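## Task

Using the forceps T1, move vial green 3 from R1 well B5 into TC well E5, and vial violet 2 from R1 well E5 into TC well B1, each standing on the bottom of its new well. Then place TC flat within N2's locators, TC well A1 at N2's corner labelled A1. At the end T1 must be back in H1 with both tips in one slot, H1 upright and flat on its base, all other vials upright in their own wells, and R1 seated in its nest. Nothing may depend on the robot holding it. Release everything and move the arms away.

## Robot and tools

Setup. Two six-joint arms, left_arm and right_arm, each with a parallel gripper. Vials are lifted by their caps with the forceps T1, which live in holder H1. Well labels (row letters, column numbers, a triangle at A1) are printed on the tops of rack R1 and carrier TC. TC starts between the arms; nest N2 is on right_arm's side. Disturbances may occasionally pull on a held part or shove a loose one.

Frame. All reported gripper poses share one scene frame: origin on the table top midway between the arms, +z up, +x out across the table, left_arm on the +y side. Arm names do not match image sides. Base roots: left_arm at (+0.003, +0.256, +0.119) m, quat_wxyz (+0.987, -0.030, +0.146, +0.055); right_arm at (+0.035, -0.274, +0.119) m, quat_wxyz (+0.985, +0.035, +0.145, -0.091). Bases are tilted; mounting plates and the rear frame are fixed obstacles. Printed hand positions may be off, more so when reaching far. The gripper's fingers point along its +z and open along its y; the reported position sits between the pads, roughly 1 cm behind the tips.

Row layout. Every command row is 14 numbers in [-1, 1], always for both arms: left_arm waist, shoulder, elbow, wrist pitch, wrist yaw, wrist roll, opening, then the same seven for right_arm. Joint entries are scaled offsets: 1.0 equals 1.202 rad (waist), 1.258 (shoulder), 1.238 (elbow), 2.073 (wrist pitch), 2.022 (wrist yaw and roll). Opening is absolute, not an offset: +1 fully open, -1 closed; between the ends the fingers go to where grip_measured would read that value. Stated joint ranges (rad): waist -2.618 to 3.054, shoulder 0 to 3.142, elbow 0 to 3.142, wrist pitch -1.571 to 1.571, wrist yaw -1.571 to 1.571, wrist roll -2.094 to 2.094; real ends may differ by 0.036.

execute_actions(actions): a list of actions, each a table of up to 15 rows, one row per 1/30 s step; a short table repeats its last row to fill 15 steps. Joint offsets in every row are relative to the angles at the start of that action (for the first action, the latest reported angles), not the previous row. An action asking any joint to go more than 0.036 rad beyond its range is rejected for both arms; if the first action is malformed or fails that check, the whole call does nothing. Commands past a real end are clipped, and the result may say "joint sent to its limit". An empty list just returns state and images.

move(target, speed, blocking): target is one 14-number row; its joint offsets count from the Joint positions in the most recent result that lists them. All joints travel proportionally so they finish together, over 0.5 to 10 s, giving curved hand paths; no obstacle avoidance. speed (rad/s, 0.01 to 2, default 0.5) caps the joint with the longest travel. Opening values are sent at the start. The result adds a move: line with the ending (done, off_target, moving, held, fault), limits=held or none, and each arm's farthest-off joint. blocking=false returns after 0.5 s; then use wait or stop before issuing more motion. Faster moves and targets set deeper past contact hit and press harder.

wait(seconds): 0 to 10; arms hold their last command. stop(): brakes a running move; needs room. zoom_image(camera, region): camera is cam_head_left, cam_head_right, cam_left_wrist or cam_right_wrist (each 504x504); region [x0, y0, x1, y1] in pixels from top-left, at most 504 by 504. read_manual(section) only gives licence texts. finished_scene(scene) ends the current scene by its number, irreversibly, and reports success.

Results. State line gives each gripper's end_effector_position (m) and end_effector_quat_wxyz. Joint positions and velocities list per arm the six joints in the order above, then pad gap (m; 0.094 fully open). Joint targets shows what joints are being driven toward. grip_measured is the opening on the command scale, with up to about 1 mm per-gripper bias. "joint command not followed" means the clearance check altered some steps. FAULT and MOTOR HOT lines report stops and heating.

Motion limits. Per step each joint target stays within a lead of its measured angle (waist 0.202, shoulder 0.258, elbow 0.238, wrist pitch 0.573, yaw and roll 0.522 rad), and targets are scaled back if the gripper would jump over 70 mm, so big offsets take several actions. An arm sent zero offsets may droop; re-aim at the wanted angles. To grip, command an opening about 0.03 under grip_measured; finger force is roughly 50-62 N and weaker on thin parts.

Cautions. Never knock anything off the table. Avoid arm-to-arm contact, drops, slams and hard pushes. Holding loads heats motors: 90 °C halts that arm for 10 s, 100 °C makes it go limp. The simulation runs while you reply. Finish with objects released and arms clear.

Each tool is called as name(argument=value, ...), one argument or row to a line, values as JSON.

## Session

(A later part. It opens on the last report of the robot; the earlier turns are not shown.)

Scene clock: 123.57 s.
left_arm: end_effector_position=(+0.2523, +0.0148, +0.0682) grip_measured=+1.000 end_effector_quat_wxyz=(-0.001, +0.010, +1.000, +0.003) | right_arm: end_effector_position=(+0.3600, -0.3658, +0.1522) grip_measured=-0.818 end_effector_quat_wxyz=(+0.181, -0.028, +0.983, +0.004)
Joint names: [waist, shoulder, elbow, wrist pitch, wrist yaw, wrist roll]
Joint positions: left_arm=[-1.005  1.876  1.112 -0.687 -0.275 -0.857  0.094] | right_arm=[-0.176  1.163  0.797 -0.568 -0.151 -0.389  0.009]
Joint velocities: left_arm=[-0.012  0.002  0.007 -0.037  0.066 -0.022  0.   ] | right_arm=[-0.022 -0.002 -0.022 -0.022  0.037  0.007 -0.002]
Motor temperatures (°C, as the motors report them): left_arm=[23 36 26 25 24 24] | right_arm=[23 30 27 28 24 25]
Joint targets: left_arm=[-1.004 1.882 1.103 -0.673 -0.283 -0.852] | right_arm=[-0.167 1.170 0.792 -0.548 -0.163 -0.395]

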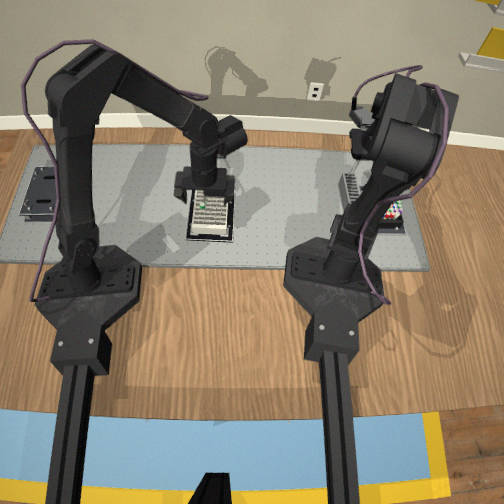

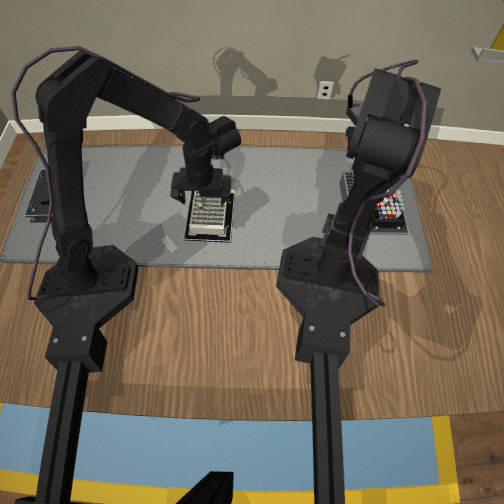

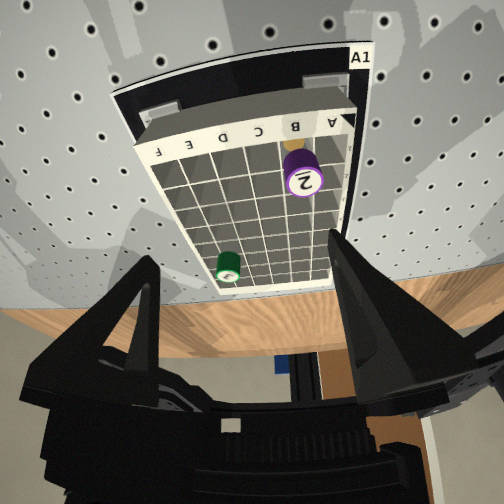

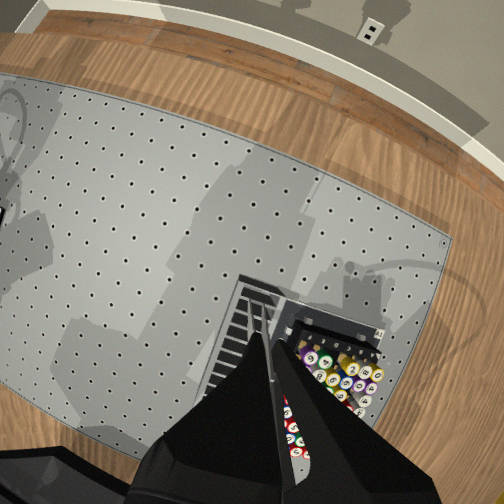

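execute_actions(
  actions=[
    [[-0.0035,0.0048,0.0164,-0.0071,-0.0054,-0.0045,1,0.0075,0.0056,-0.004,-0.005,-0.006,-0.003,-0.82],[-0.0055,0.0055,0.0202,-0.0079,-0.0054,-0.0057,1,0.0075,0.0056,-0.004,-0.007,-0.006,-0.003,-0.82],[-0.0086,0.0084,0.0259,-0.0091,-0.0054,-0.0075,1,0.0075,0.0056,-0.004,-0.009,-0.006,-0.003,-0.82],[-0.0116,0.0129,0.0316,-0.0103,-0.0054,-0.0093,1,0.0075,0.0056,-0.004,-0.011,-0.006,-0.003,-0.82],[-0.0147,0.0174,0.0373,-0.0114,-0.0054,-0.0111,1,0.0075,0.0056,-0.004,-0.0125,-0.006,-0.003,-0.82],[-0.0177,0.0219,0.043,-0.0126,-0.0054,-0.0129,1,0.0075,0.0056,-0.004,-0.0135,-0.006,-0.003,-0.82],[-0.0202,0.0263,0.0475,-0.0136,-0.0054,-0.0143,1,0.0075,0.0056,-0.004,-0.0135,-0.006,-0.003,-0.82],[-0.0218,0.0299,0.0505,-0.0142,-0.0054,-0.0152,1,0.0075,0.0056,-0.004,-0.0135,-0.006,-0.003,-0.82],[-0.0228,0.0323,0.0524,-0.0146,-0.0054,-0.0158,1,0.0075,0.0056,-0.004,-0.0135,-0.006,-0.003,-0.82],[-0.0228,0.0338,0.0524,-0.0146,-0.0054,-0.0158,1,0.0075,0.0056,-0.004,-0.0135,-0.006,-0.003,-0.82]],
  ],
)

zoom_image(
  camera="cam_right_wrist",
  region=[200, 255, 300, 345],
)

Scene clock: 126.03 s.
left_arm: end_effector_position=(+0.2542, +0.0040, +0.0707) grip_measured=+1.000 end_effector_quat_wxyz=(-0.000, +0.006, +1.000, -0.000) | right_arm: end_effector_position=(+0.3565, -0.3645, +0.1509) grip_measured=-0.818 end_effector_quat_wxyz=(+0.174, -0.028, +0.984, +0.007)
Joint names: [waist, shoulder, elbow, wrist pitch, wrist yaw, wrist roll]
Joint positions: left_arm=[-1.022  1.9    1.155 -0.705 -0.275 -0.881  0.094] | right_arm=[-0.176  1.163  0.797 -0.584 -0.151 -0.389  0.009]
Joint velocities: left_arm=[-0.007  0.042 -0.007 -0.066 -0.066  0.051  0.   ] | right_arm=[-0.032  0.002 -0.012 -0.125  0.037  0.022 -0.001]
Motor temperatures (°C, as the motors report them): left_arm=[23 36 26 25 24 24] | right_arm=[23 30 27 28 24 25]
Joint targets: left_arm=[-1.032 1.918 1.177 -0.718 -0.285 -0.889] | right_arm=[-0.167 1.170 0.792 -0.596 -0.164 -0.395]

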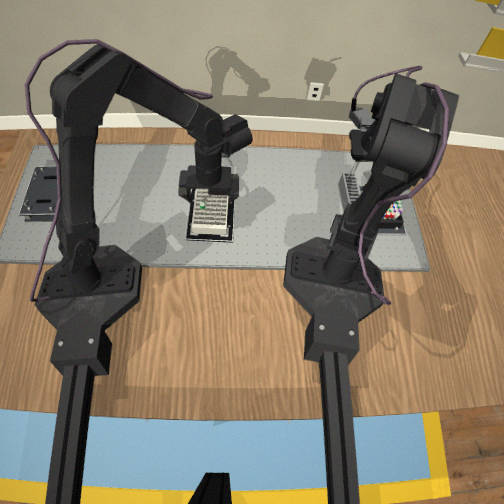

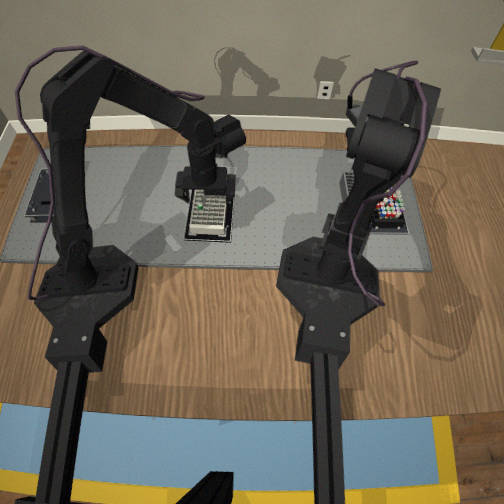

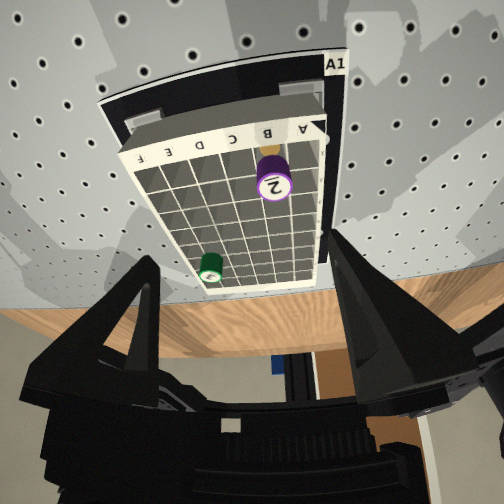

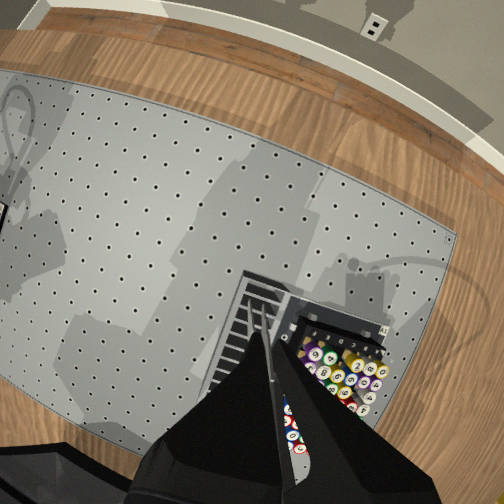

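Region (200, 255, 300, 345) of cam_right_wrist's 504x504 image, scaled by 5.040, with more detail than that image has; it fills the top 454 rows of this view, and the rest is white.

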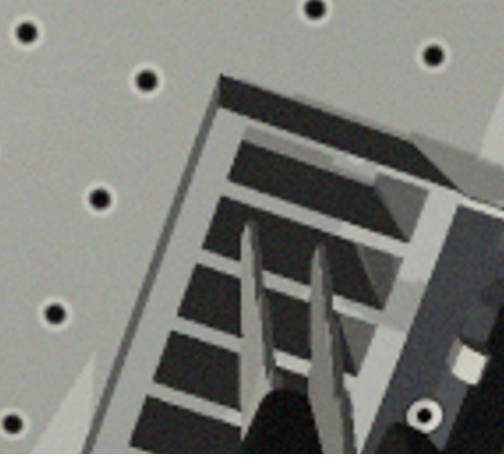

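zoom_image(
  camera="cam_left_wrist",
  region=[100, 60, 380, 310],
)

Region (100, 60, 380, 310) of cam_left_wrist's 504x504 image, scaled by 1.800, with more detail than that image has; it fills the top 450 rows of this view, and the rest is white.

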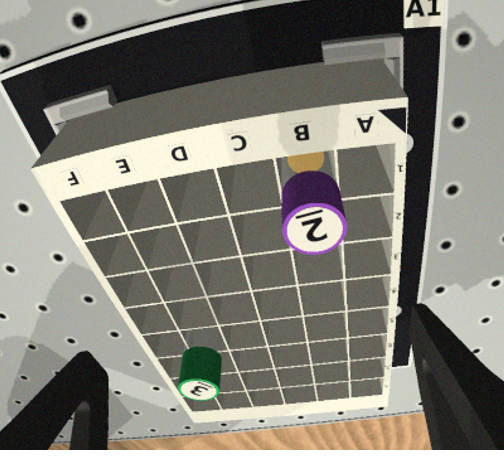

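execute_actions(
  actions=[
    [[-0.006,0.0143,0.004,0.0106,-0.005,-0.002,1,0.0075,0.0191,-0.004,0.0024,-0.006,-0.003,-0.82],[-0.006,0.0143,0.004,0.0135,-0.005,-0.002,1,0.0075,0.0191,-0.004,0.0024,-0.006,-0.003,-0.82],[-0.006,0.0143,0.004,0.0164,-0.005,-0.002,1,0.0075,0.0207,-0.004,0.0096,-0.006,-0.003,-0.82],[-0.006,0.0175,0.004,0.0193,-0.005,-0.002,1,0.0075,0.0238,-0.004,0.0116,-0.006,-0.003,-0.82],[-0.006,0.0207,0.004,0.0212,-0.005,-0.002,1,0.0075,0.0278,-0.004,0.0135,-0.006,-0.003,-0.82],[-0.006,0.0238,0.004,0.0227,-0.005,-0.002,1,0.0075,0.0318,-0.004,0.015,-0.006,-0.003,-0.82],[-0.006,0.0262,0.004,0.0227,-0.005,-0.002,1,0.0075,0.0358,-0.004,0.0164,-0.006,-0.003,-0.82],[-0.006,0.0278,0.004,0.0227,-0.005,-0.002,1,0.0075,0.0397,-0.004,0.0178,-0.006,-0.003,-0.82],[-0.006,0.0278,0.004,0.0227,-0.005,-0.002,1,0.0075,0.0429,-0.004,0.0178,-0.006,-0.003,-0.82],[-0.006,0.0278,0.004,0.0227,-0.005,-0.002,1,0.0075,0.0461,-0.004,0.0178,-0.006,-0.003,-0.82]],
  ],
)

zoom_image(
  camera="cam_right_wrist",
  region=[200, 255, 300, 345],
)

zoom_image(
  camera="cam_left_wrist",
  region=[100, 60, 380, 310],
)

Scene clock: 128.63 s.
left_arm: end_effector_position=(+0.2557, -0.0006, +0.0648) grip_measured=+1.000 end_effector_quat_wxyz=(+0.004, +0.004, +1.000, -0.004) | right_arm: end_effector_position=(+0.3562, -0.3645, +0.1385) grip_measured=-0.818 end_effector_quat_wxyz=(+0.159, -0.026, +0.987, +0.013)
Joint names: [waist, shoulder, elbow, wrist pitch, wrist yaw, wrist roll]
Joint positions: left_arm=[-1.022  1.919  1.155 -0.674 -0.275 -0.883  0.094] | right_arm=[-0.176  1.212  0.797 -0.568 -0.151 -0.389  0.009]
Joint velocities: left_arm=[-0.007  0.002 -0.007  0.051  0.051  0.066  0.   ] | right_arm=[-0.007 -0.002  0.002 -0.007  0.051 -0.037 -0.001]
Motor temperatures (°C, as the motors report them): left_arm=[23 36 26 25 24 24] | right_arm=[23 30 27 28 24 25]
Joint targets: left_arm=[-1.029 1.935 1.160 -0.657 -0.285 -0.885] | right_arm=[-0.167 1.221 0.792 -0.547 -0.163 -0.395]

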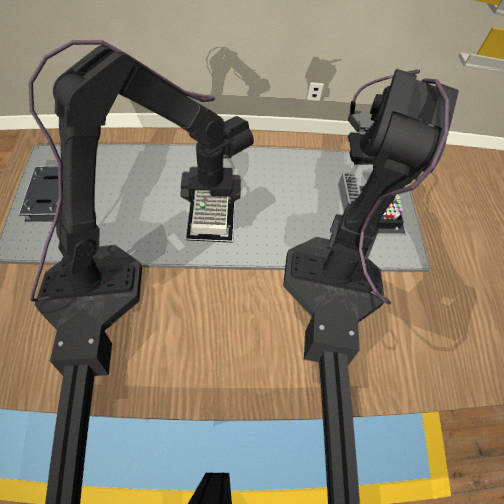

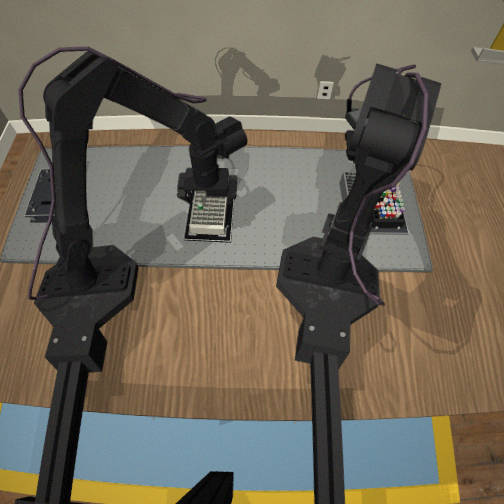

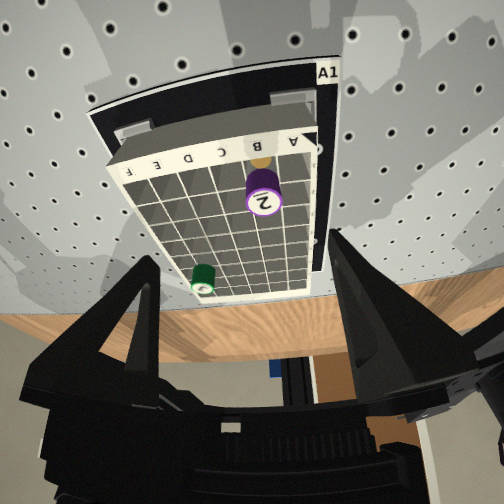

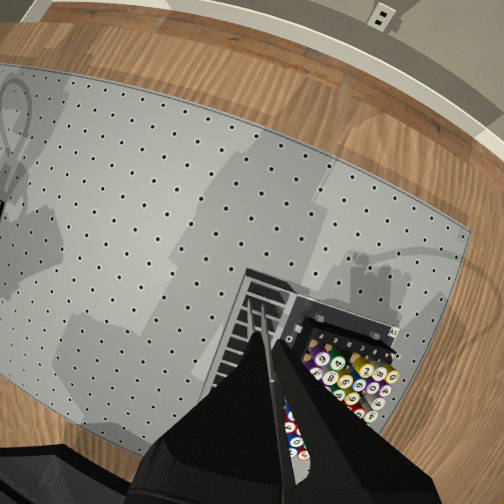

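Region (200, 255, 300, 345) of cam_right_wrist's 504x504 image, scaled by 5.040, with more detail than that image has; it fills the top 454 rows of this view, and the rest is white.

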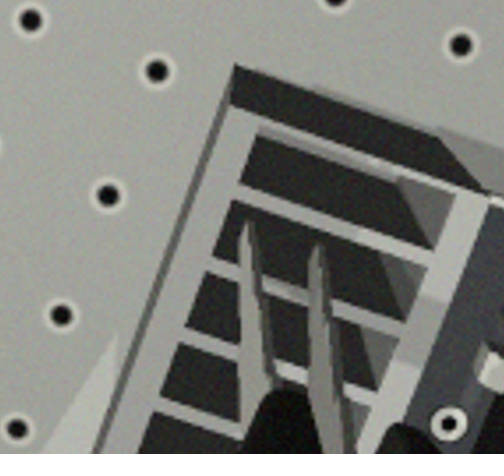

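Region (100, 60, 380, 310) of cam_left_wrist's 504x504 image, scaled by 1.800, with more detail than that image has; it fills the top 450 rows of this view, and the rest is white.

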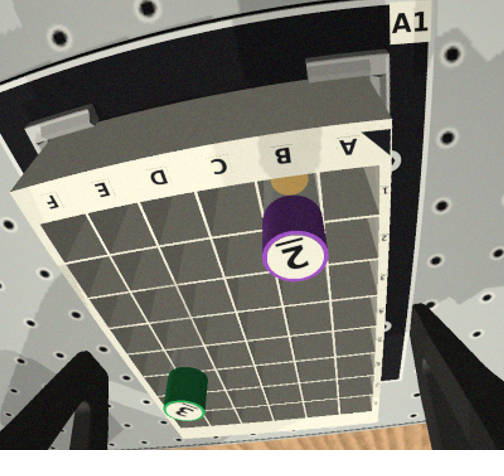

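execute_actions(
  actions=[
    [[-0.008,0.0127,-0.008,0.011,-0.005,-0.003,1,-0.0067,0.0191,-0.004,0.0125,-0.006,-0.003,-0.82],[-0.010,0.0145,-0.012,0.013,-0.005,-0.003,1,-0.01,0.0191,-0.004,0.0145,-0.006,-0.003,-0.82],[-0.012,0.0165,-0.015,0.015,-0.005,-0.003,1,-0.0133,0.0223,-0.004,0.0164,-0.006,-0.003,-0.82],[-0.0133,0.0185,-0.018,0.0169,-0.005,-0.003,1,-0.0158,0.027,-0.004,0.0183,-0.006,-0.003,-0.82],[-0.0133,0.0207,-0.0205,0.0169,-0.005,-0.003,1,-0.0183,0.0318,-0.004,0.0203,-0.006,-0.003,-0.82],[-0.0133,0.0207,-0.0226,0.0169,-0.005,-0.003,1,-0.0183,0.0366,-0.004,0.0219,-0.006,-0.003,-0.82],[-0.0133,0.0207,-0.0226,0.0169,-0.005,-0.003,1,-0.0183,0.0413,-0.004,0.0236,-0.006,-0.003,-0.82],[-0.0133,0.0207,-0.0226,0.0169,-0.005,-0.003,1,-0.0183,0.0461,-0.004,0.0251,-0.006,-0.003,-0.82],[-0.0133,0.0207,-0.0226,0.0169,-0.005,-0.003,1,-0.0183,0.0509,-0.004,0.0265,-0.006,-0.003,-0.82],[-0.0133,0.0207,-0.0226,0.0169,-0.005,-0.003,1,-0.0183,0.0556,-0.004,0.028,-0.006,-0.003,-0.82],[-0.0133,0.0207,-0.0226,0.0169,-0.005,-0.003,1,-0.0183,0.0596,-0.004,0.0287,-0.006,-0.003,-0.82],[-0.0133,0.0207,-0.0226,0.0169,-0.005,-0.003,1,-0.0183,0.062,-0.004,0.0287,-0.006,-0.003,-0.82]],
  ],
)

zoom_image(
  camera="cam_right_wrist",
  region=[200, 255, 300, 345],
)

zoom_image(
  camera="cam_left_wrist",
  region=[100, 60, 380, 310],
)

Scene clock: 132.43 s.
left_arm: end_effector_position=(+0.2589, -0.0045, +0.0649) grip_measured=+1.000 end_effector_quat_wxyz=(+0.010, +0.001, +1.000, -0.012) | right_arm: end_effector_position=(+0.3569, -0.3688, +0.1214) grip_measured=-0.818 end_effector_quat_wxyz=(+0.144, -0.020, +0.989, +0.017)
Joint names: [waist, shoulder, elbow, wrist pitch, wrist yaw, wrist roll]
Joint positions: left_arm=[-1.022  1.919  1.155 -0.653 -0.275 -0.883  0.094] | right_arm=[-0.188  1.281  0.797 -0.532 -0.153 -0.389  0.009]
Joint velocities: left_arm=[-0.007  0.007 -0.002  0.007  0.022 -0.037  0.   ] | right_arm=[-0.012  0.037 -0.007 -0.007 -0.066 -0.007 -0.001]
Motor temperatures (°C, as the motors report them): left_arm=[23 36 26 25 24 24] | right_arm=[23 29 27 28 24 25]
Joint targets: left_arm=[-1.038 1.945 1.127 -0.639 -0.285 -0.889] | right_arm=[-0.198 1.290 0.792 -0.508 -0.164 -0.395]

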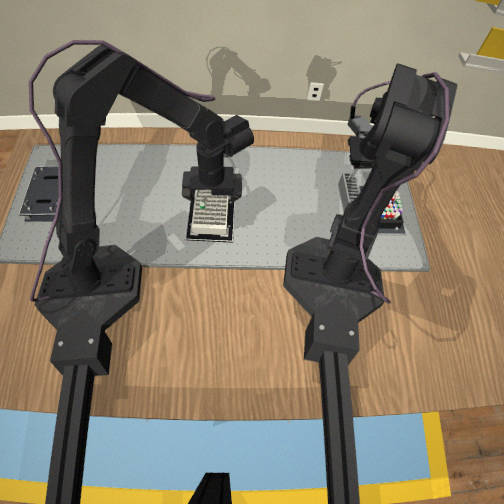

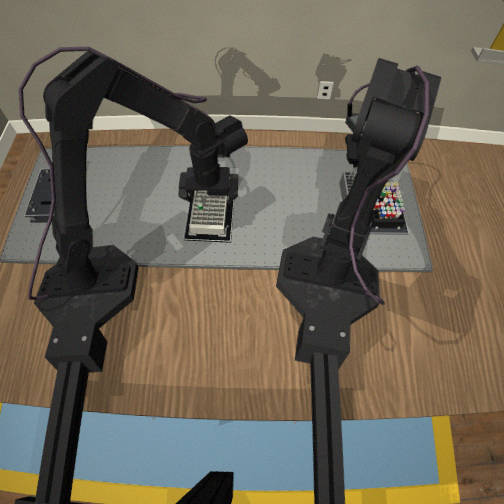

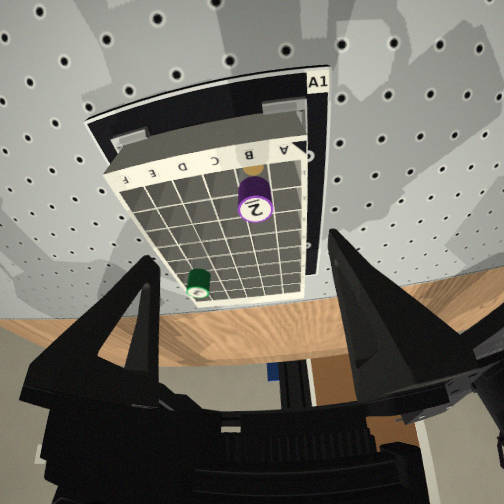

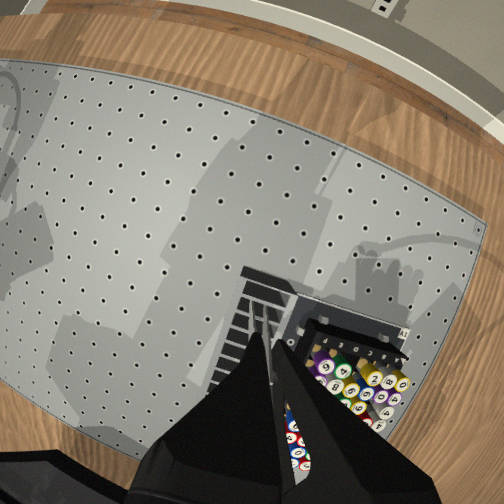

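Region (200, 255, 300, 345) of cam_right_wrist's 504x504 image, scaled by 5.040, with more detail than that image has; it fills the top 454 rows of this view, and the rest is white.

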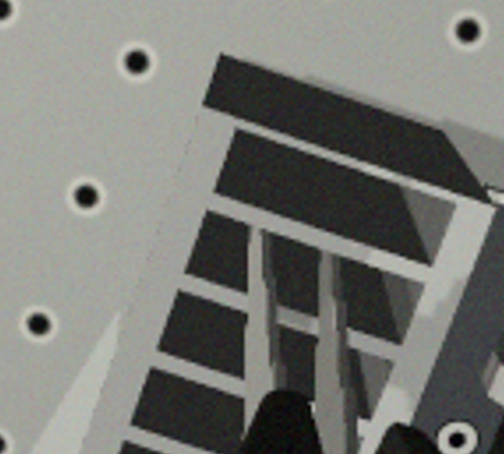

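Region (100, 60, 380, 310) of cam_left_wrist's 504x504 image, scaled by 1.800, with more detail than that image has; it fills the top 450 rows of this view, and the rest is white.

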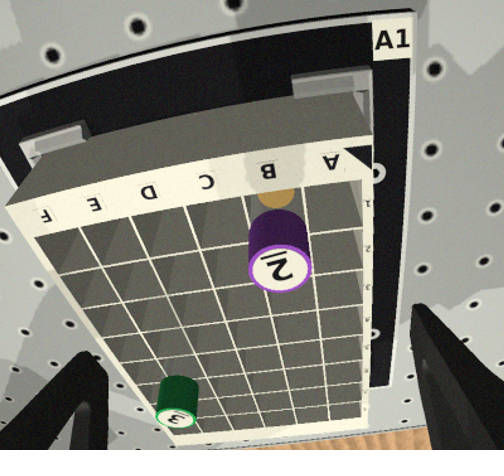

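zoom_image(
  camera="cam_right_wrist",
  region=[230, 280, 290, 350],
)

zoom_image(
  camera="cam_head_left",
  region=[320, 120, 420, 240],
)

Region (230, 280, 290, 350) of cam_right_wrist's 504x504 image, scaled by 7.200, with more detail than that image has; it fills the left 432 columns of this view, and the rest is white.

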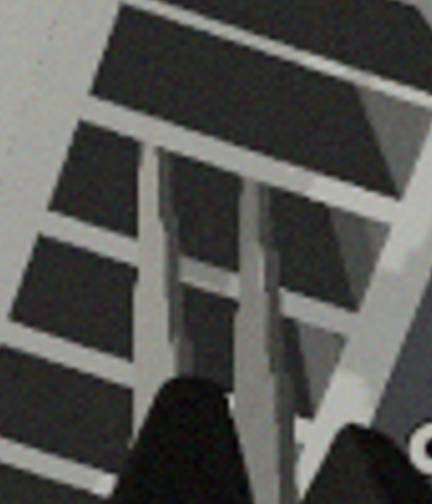

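Region (320, 120, 420, 240) of cam_head_left's 504x504 image, scaled by 4.200, with more detail than that image has.

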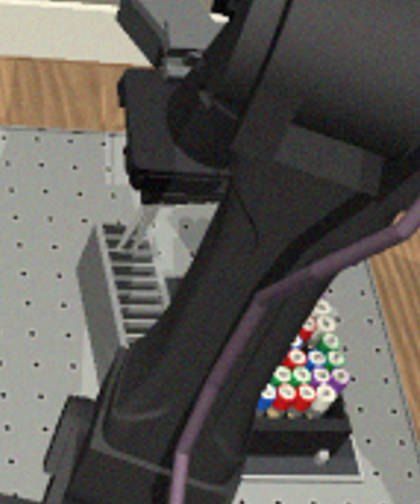

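execute_actions(
  actions=[
    [[0,-0.004,-0.0363,0.0015,-0.003,-0.002,1,-0.004,0.0191,-0.004,0.0125,-0.005,-0.003,-0.82],[0,-0.004,-0.0363,0.0015,-0.003,-0.002,1,-0.004,0.0191,-0.004,0.014,-0.005,-0.003,-0.82],[0,-0.004,-0.0234,0.0015,-0.003,-0.002,1,-0.004,0.0215,-0.004,0.0155,-0.005,-0.003,-0.82],[0,-0.004,-0.0234,0.0015,-0.003,-0.002,1,-0.004,0.0254,-0.004,0.017,-0.005,-0.003,-0.82],[0,-0.004,-0.0234,0.0015,-0.003,-0.002,1,-0.004,0.0294,-0.004,0.0184,-0.005,-0.003,-0.82],[0,-0.004,-0.0234,0.0015,-0.003,-0.002,1,-0.004,0.0334,-0.004,0.0197,-0.005,-0.003,-0.82],[0,-0.004,-0.0234,0.0015,-0.003,-0.002,1,-0.004,0.0374,-0.004,0.0208,-0.005,-0.003,-0.82],[0,-0.004,-0.0234,0.0015,-0.003,-0.002,1,-0.004,0.041,-0.004,0.0217,-0.005,-0.003,-0.82],[0,-0.004,-0.0234,0.0015,-0.003,-0.002,1,-0.004,0.044,-0.004,0.0217,-0.005,-0.003,-0.82],[0,-0.004,-0.0234,0.0015,-0.003,-0.002,1,-0.004,0.0461,-0.004,0.0217,-0.005,-0.003,-0.82]],
  ],
)

zoom_image(
  camera="cam_right_wrist",
  region=[200, 255, 300, 345],
)

zoom_image(
  camera="cam_left_wrist",
  region=[100, 60, 380, 310],
)

Scene clock: 137.03 s.
left_arm: end_effector_position=(+0.2542, -0.0001, +0.0616) grip_measured=+1.000 end_effector_quat_wxyz=(+0.005, +0.003, +1.000, -0.006) | right_arm: end_effector_position=(+0.3593, -0.3698, +0.1113) grip_measured=-0.818 end_effector_quat_wxyz=(+0.138, -0.019, +0.990, +0.020)
Joint names: [waist, shoulder, elbow, wrist pitch, wrist yaw, wrist roll]
Joint positions: left_arm=[-1.022  1.919  1.138 -0.652 -0.275 -0.883  0.094] | right_arm=[-0.188  1.324  0.797 -0.501 -0.154 -0.389  0.009]
Joint velocities: left_arm=[ 0.002 -0.002 -0.007 -0.007  0.051  0.007  0.   ] | right_arm=[ 0.012 -0.012 -0.007 -0.022 -0.066  0.022 -0.   ]
Motor temperatures (°C, as the motors report them): left_arm=[24 36 26 25 24 24] | right_arm=[23 29 27 28 24 25]
Joint targets: left_arm=[-1.022 1.914 1.126 -0.650 -0.281 -0.887] | right_arm=[-0.193 1.339 0.792 -0.487 -0.163 -0.395]

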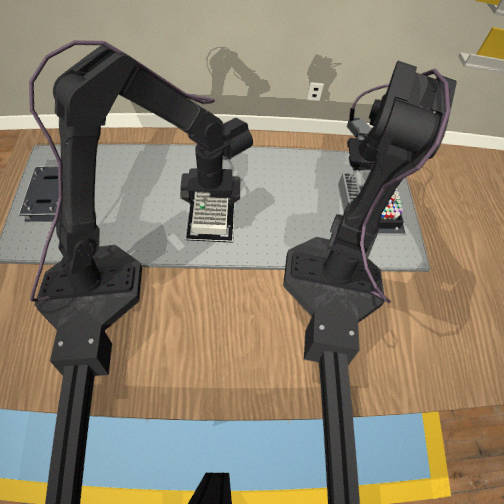

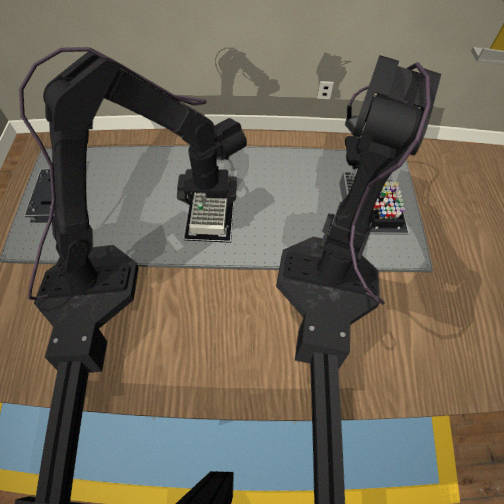

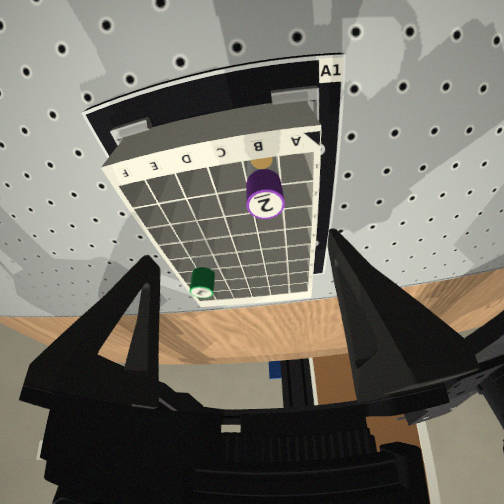

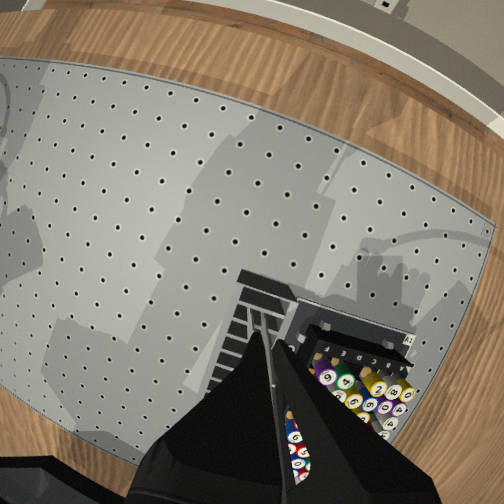

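Region (200, 255, 300, 345) of cam_right_wrist's 504x504 image, scaled by 5.040, with more detail than that image has; it fills the top 454 rows of this view, and the rest is white.

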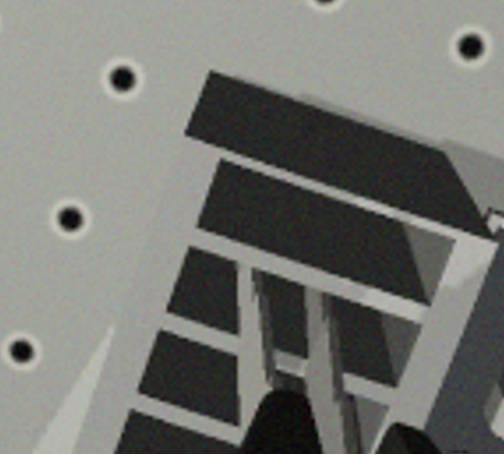

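Region (100, 60, 380, 310) of cam_left_wrist's 504x504 image, scaled by 1.800, with more detail than that image has; it fills the top 450 rows of this view, and the rest is white.

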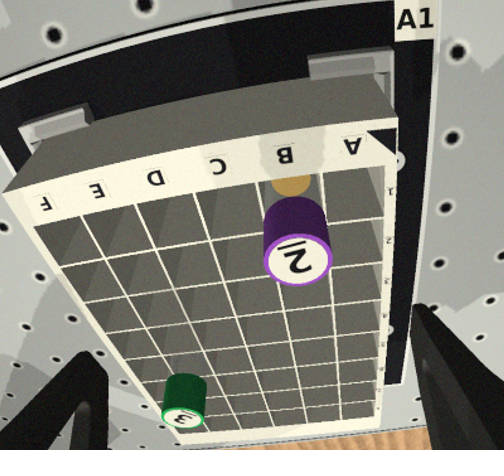

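execute_actions(
  actions=[
    [[0,0.0318,-0.004,0.006,-0.003,-0.002,1,-0.004,-0.004,-0.004,0.002,-0.004,-0.003,-0.80],[0,0.0318,-0.004,0.008,-0.003,-0.002,1,-0.004,-0.004,-0.004,0.002,-0.004,-0.003,-0.78],[0,0.0238,-0.004,0.0105,-0.003,-0.002,1,-0.004,-0.004,-0.004,0.002,-0.004,-0.003,-0.76],[0,0.027,-0.004,0.0125,-0.003,-0.002,1,-0.004,-0.004,-0.004,0.002,-0.004,-0.003,-0.74],[0,0.0302,-0.004,0.0125,-0.003,-0.002,1,-0.004,-0.004,-0.004,0.002,-0.004,-0.003,-0.71],[0,0.0334,-0.004,0.0125,-0.003,-0.002,1,-0.004,-0.004,-0.004,0.002,-0.004,-0.003,-0.68],[0,0.0358,-0.004,0.0125,-0.003,-0.002,1,-0.004,-0.004,-0.004,0.002,-0.004,-0.003,-0.64],[0,0.0382,-0.004,0.0125,-0.003,-0.002,1,-0.004,-0.004,-0.004,0.002,-0.004,-0.003,-0.58],[0,0.0382,-0.004,0.0125,-0.003,-0.002,1,-0.004,-0.004,-0.004,0.002,-0.004,-0.003,-0.5],[0,0.0382,-0.004,0.0125,-0.003,-0.002,1,-0.004,-0.004,-0.004,0.002,-0.004,-0.003,-0.4],[0,0.0382,-0.004,0.0125,-0.003,-0.002,1,-0.004,-0.004,-0.004,0.002,-0.004,-0.003,-0.3],[0,0.0382,-0.004,0.0125,-0.003,-0.002,1,-0.004,-0.004,-0.004,0.002,-0.004,-0.003,-0.2],[0,0.0382,-0.004,0.0125,-0.003,-0.002,1,-0.004,-0.004,-0.004,0.002,-0.004,-0.003,-0.1]],
  ],
)

zoom_image(
  camera="cam_right_wrist",
  region=[170, 250, 350, 430],
)

zoom_image(
  camera="cam_left_wrist",
  region=[100, 60, 380, 310],
)

Scene clock: 139.50 s.
left_arm: end_effector_position=(+0.2505, +0.0001, +0.0521) grip_measured=+1.000 end_effector_quat_wxyz=(-0.001, +0.005, +1.000, +0.001) | right_arm: end_effector_position=(+0.3595, -0.3697, +0.1113) grip_measured=-0.105 end_effector_quat_wxyz=(+0.139, -0.019, +0.990, +0.020)
Joint names: [waist, shoulder, elbow, wrist pitch, wrist yaw, wrist roll]
Joint positions: left_arm=[-1.022  1.95   1.138 -0.641 -0.275 -0.883  0.094] | right_arm=[-0.188  1.324  0.797 -0.5   -0.154 -0.389  0.042]
Joint velocities: left_arm=[ 0.002 -0.002  0.007  0.007 -0.051  0.022  0.   ] | right_arm=[-0.002 -0.007 -0.002  0.007 -0.022 -0.051  0.006]
Motor temperatures (°C, as the motors report them): left_arm=[24 37 26 25 24 24] | right_arm=[23 29 27 28 24 25]
Joint targets: left_arm=[-1.022 1.967 1.133 -0.626 -0.281 -0.887] | right_arm=[-0.193 1.319 0.792 -0.497 -0.162 -0.395]

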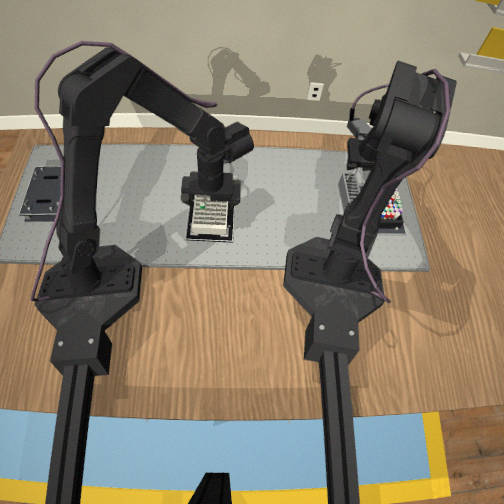

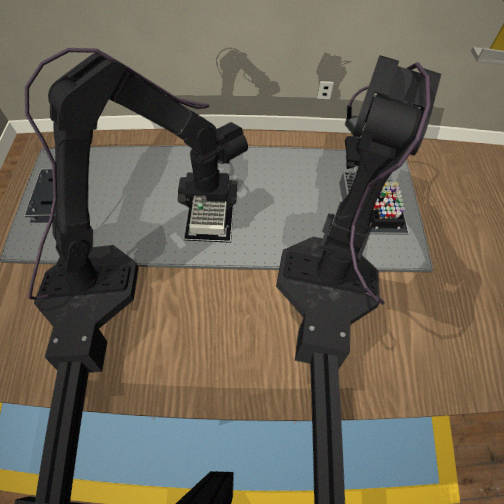

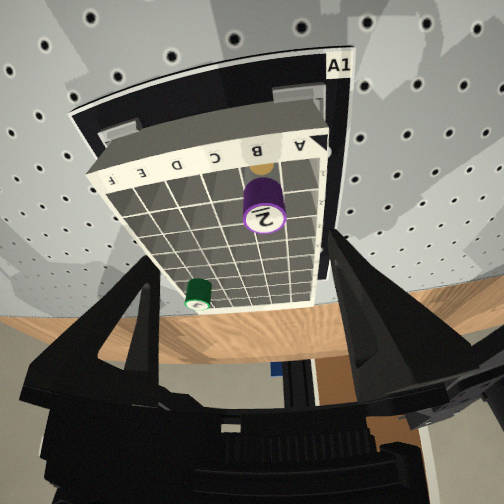

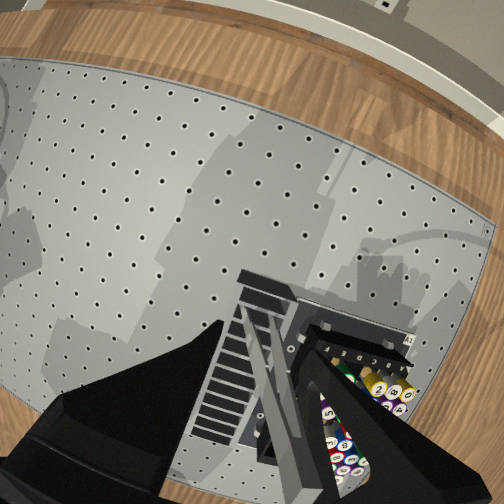

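Region (170, 250, 350, 430) of cam_right_wrist's 504x504 image, scaled by 2.800, with more detail than that image has.

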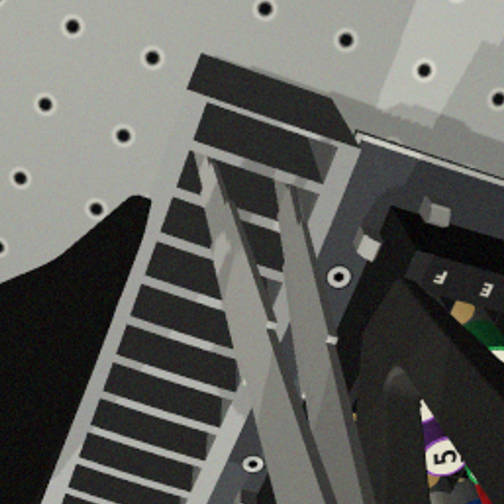

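Region (100, 60, 380, 310) of cam_left_wrist's 504x504 image, scaled by 1.800, with more detail than that image has; it fills the top 450 rows of this view, and the rest is white.

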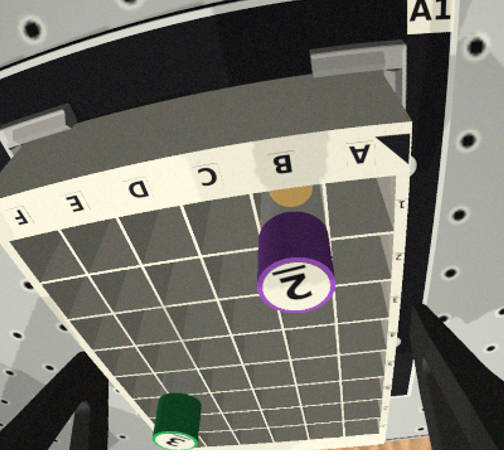

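execute_actions(
  actions=[
    [[0,0.0318,-0.004,0.0217,-0.003,-0.002,1,-0.002,-0.004,-0.004,0.001,-0.003,-0.002,0.05],[0,0.0318,-0.004,0.0232,-0.003,-0.002,1,-0.002,-0.004,-0.004,-0.0072,-0.003,-0.002,0.2],[0,0.027,-0.0363,0.0246,-0.003,-0.002,1,-0.002,-0.0358,-0.004,-0.0121,-0.003,-0.002,0.3],[0,0.031,-0.0363,0.026,-0.003,-0.002,1,-0.002,-0.0437,-0.004,-0.0169,-0.003,-0.002,0.3],[0,0.035,-0.0258,0.0273,-0.003,-0.002,1,-0.002,-0.0596,-0.004,-0.0217,-0.003,-0.002,0.3],[0,0.039,-0.0258,0.0282,-0.003,-0.002,1,-0.002,-0.0795,-0.004,-0.0265,-0.003,-0.002,0.3],[0,0.0421,-0.0258,0.0282,-0.003,-0.002,1,-0.002,-0.0994,-0.004,-0.0314,-0.003,-0.002,0.3],[0,0.0457,-0.0258,0.0282,-0.003,-0.002,1,-0.002,-0.1192,-0.004,-0.0362,-0.003,-0.002,0.3],[0,0.0457,-0.0258,0.0282,-0.003,-0.002,0.95,-0.002,-0.1391,-0.004,-0.041,-0.003,-0.002,0.3],[0,0.0457,-0.0258,0.0282,-0.003,-0.002,0.91,-0.002,-0.159,-0.004,-0.0458,-0.003,-0.002,0.3],[0,0.0457,-0.0258,0.0282,-0.003,-0.002,0.88,-0.002,-0.1789,-0.004,-0.0497,-0.003,-0.002,0.3],[0,0.0457,-0.0258,0.0282,-0.003,-0.002,0.86,-0.002,-0.1948,-0.004,-0.0526,-0.003,-0.002,0.3],[0,0.0457,-0.0258,0.0282,-0.003,-0.002,0.84,-0.002,-0.2067,-0.004,-0.054,-0.003,-0.002,0.3],[0,0.0457,-0.0258,0.0282,-0.003,-0.002,0.82,-0.002,-0.2146,-0.004,-0.054,-0.003,-0.002,0.3],[0,0.0457,-0.0258,0.0282,-0.003,-0.002,0.8,-0.002,-0.2202,-0.004,-0.054,-0.003,-0.002,0.3]],
  ],
)

Scene clock: 141.73 s.
left_arm: end_effector_position=(+0.2442, +0.0009, +0.0363) grip_measured=+0.821 end_effector_quat_wxyz=(-0.007, +0.008, +1.000, +0.008) | right_arm: end_effector_position=(+0.3616, -0.3697, +0.1737) grip_measured=+0.298 end_effector_quat_wxyz=(+0.212, -0.026, +0.977, -0.010)
Joint names: [waist, shoulder, elbow, wrist pitch, wrist yaw, wrist roll]
Joint positions: left_arm=[-1.022  1.992  1.122 -0.602 -0.275 -0.883  0.086] | right_arm=[-0.188  1.084  0.797 -0.578 -0.154 -0.389  0.061]
Joint velocities: left_arm=[-0.002  0.007 -0.002 -0.066  0.081  0.037 -0.008] | right_arm=[-0.012 -0.403 -0.002 -0.037 -0.022 -0.022 -0.   ]
Motor temperatures (°C, as the motors report them): left_arm=[24 37 26 25 24 24] | right_arm=[23 29 27 28 24 25]
Joint targets: left_arm=[-1.022 2.007 1.106 -0.582 -0.281 -0.887] | right_arm=[-0.190 1.047 0.792 -0.612 -0.160 -0.393]

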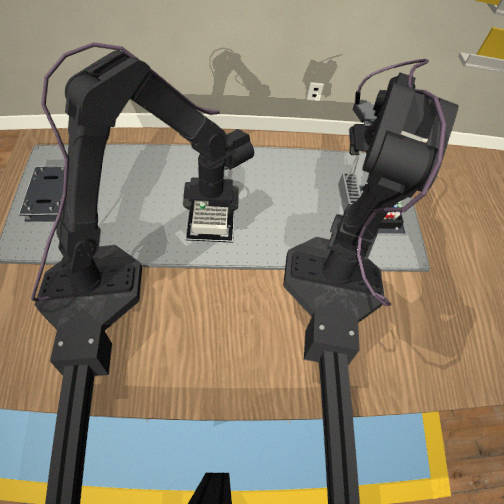

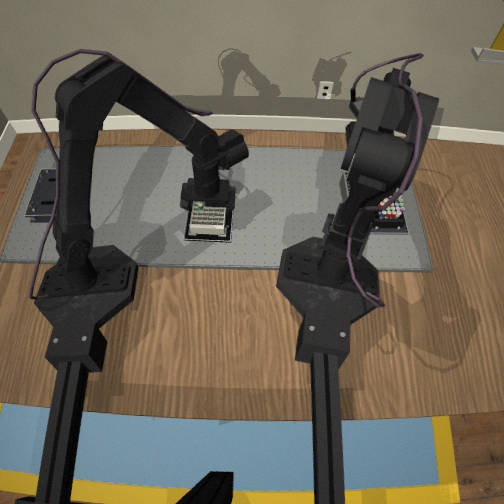

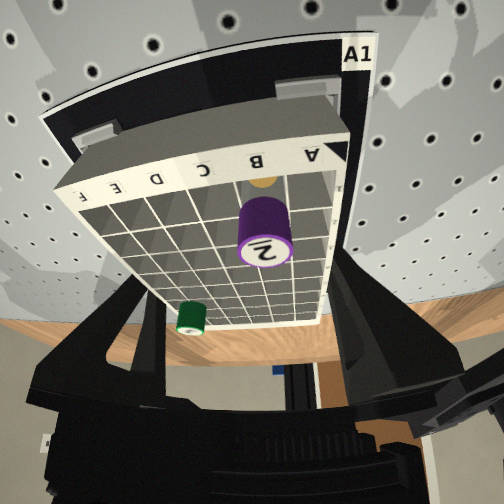

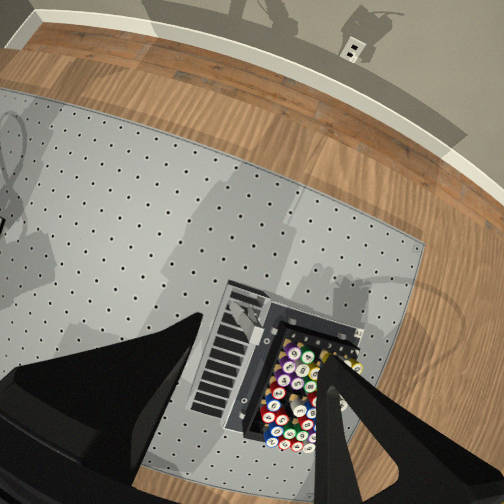

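execute_actions(
  actions=[],
)

zoom_image(
  camera="cam_left_wrist",
  region=[30, 20, 400, 220],
)

zoom_image(
  camera="cam_head_left",
  region=[0, 135, 120, 275],
)

zoom_image(
  camera="cam_head_left",
  region=[130, 135, 290, 275],
)

Scene clock: 141.87 s.
left_arm: end_effector_position=(+0.2442, +0.0009, +0.0363) grip_measured=+0.818 end_effector_quat_wxyz=(-0.007, +0.008, +1.000, +0.008) | right_arm: end_effector_position=(+0.3603, -0.3691, +0.1775) grip_measured=+0.298 end_effector_quat_wxyz=(+0.215, -0.026, +0.976, -0.011)
Joint names: [waist, shoulder, elbow, wrist pitch, wrist yaw, wrist roll]
Joint positions: left_arm=[-1.022  1.992  1.122 -0.602 -0.275 -0.883  0.085] | right_arm=[-0.188  1.067  0.797 -0.588 -0.154 -0.389  0.061]
Joint velocities: left_arm=[-0.007  0.002  0.022 -0.022  0.051 -0.037 -0.001] | right_arm=[-0.007 -0.017 -0.007 -0.081 -0.051 -0.007 -0.   ]
Motor temperatures (°C, as the motors report them): left_arm=[24 37 26 25 24 24] | right_arm=[23 29 27 28 24 25]
Joint targets: left_arm=[-1.022 2.007 1.106 -0.582 -0.281 -0.887] | right_arm=[-0.190 1.047 0.792 -0.612 -0.160 -0.393]

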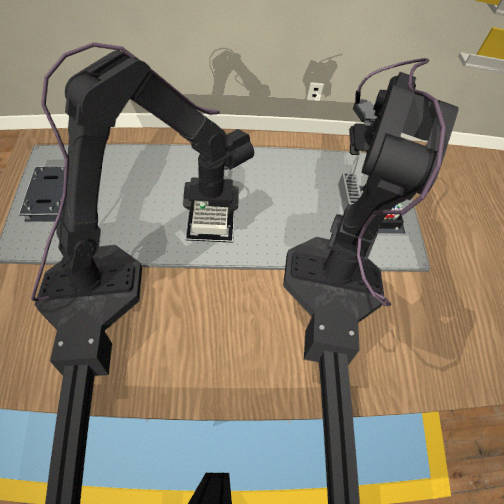

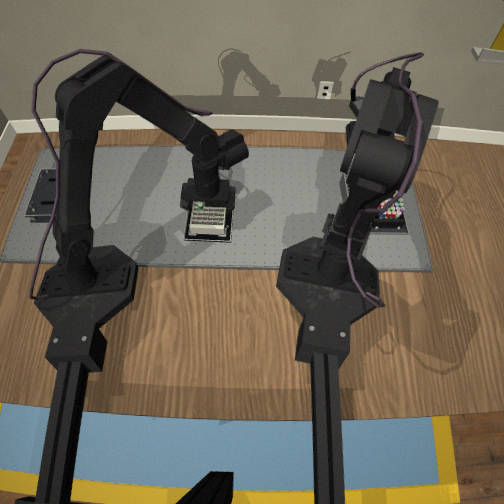

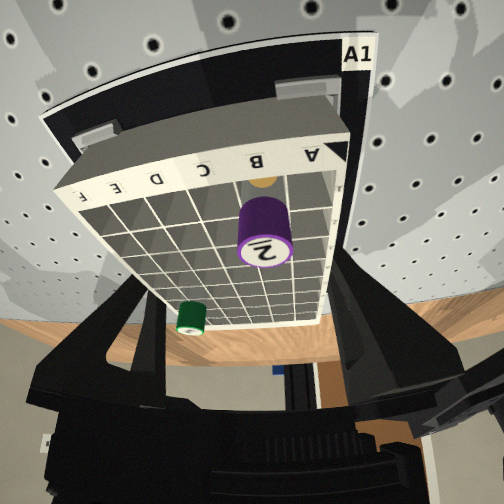

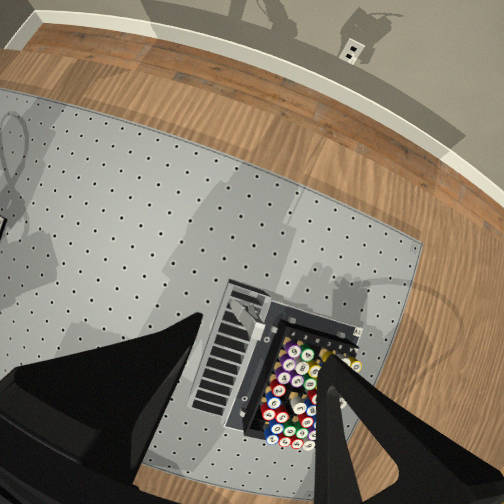

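Region (30, 20, 400, 220) of cam_left_wrist's 504x504 image, scaled by 1.362, with more detail than that image has; it fills the top 272 rows of this view, and the rest is white.

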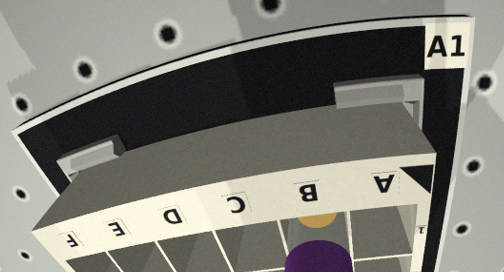

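Region (0, 135, 120, 275) of cam_head_left's 504x504 image, scaled by 3.600, with more detail than that image has; it fills the left 432 columns of this view, and the rest is white.

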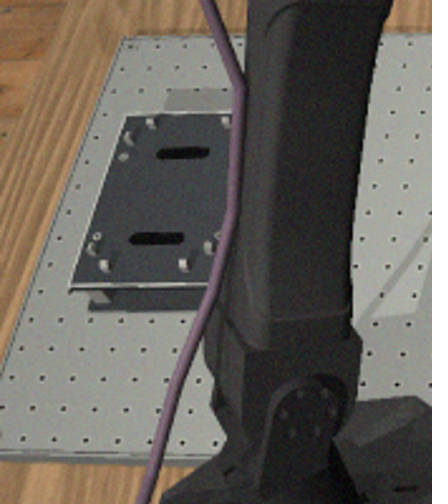

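Region (130, 135, 290, 275) of cam_head_left's 504x504 image, scaled by 3.150, with more detail than that image has; it fills the top 441 rows of this view, and the rest is white.

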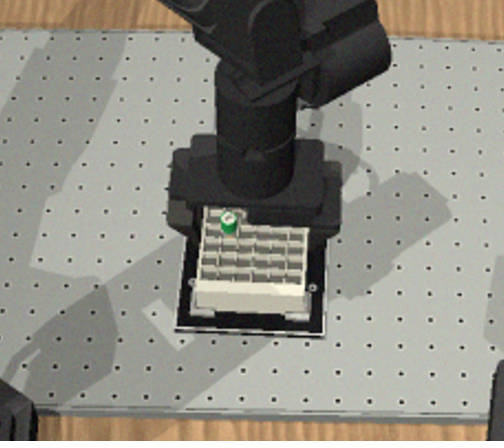

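zoom_image(
  camera="cam_head_left",
  region=[0, 195, 240, 270],
)

zoom_image(
  camera="cam_head_right",
  region=[0, 135, 120, 275],
)

Region (0, 195, 240, 270) of cam_head_left's 504x504 image, scaled by 2.100, with more detail than that image has; it fills the top 158 rows of this view, and the rest is white.

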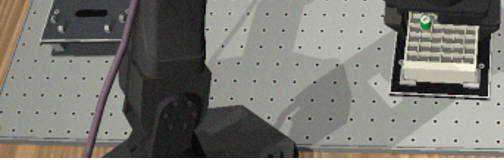

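Region (0, 135, 120, 275) of cam_head_right's 504x504 image, scaled by 3.600, with more detail than that image has; it fills the left 432 columns of this view, and the rest is white.

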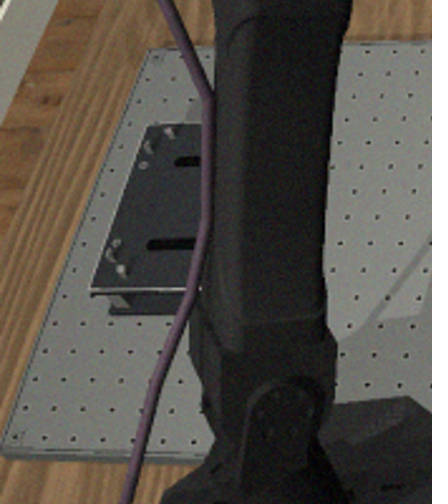

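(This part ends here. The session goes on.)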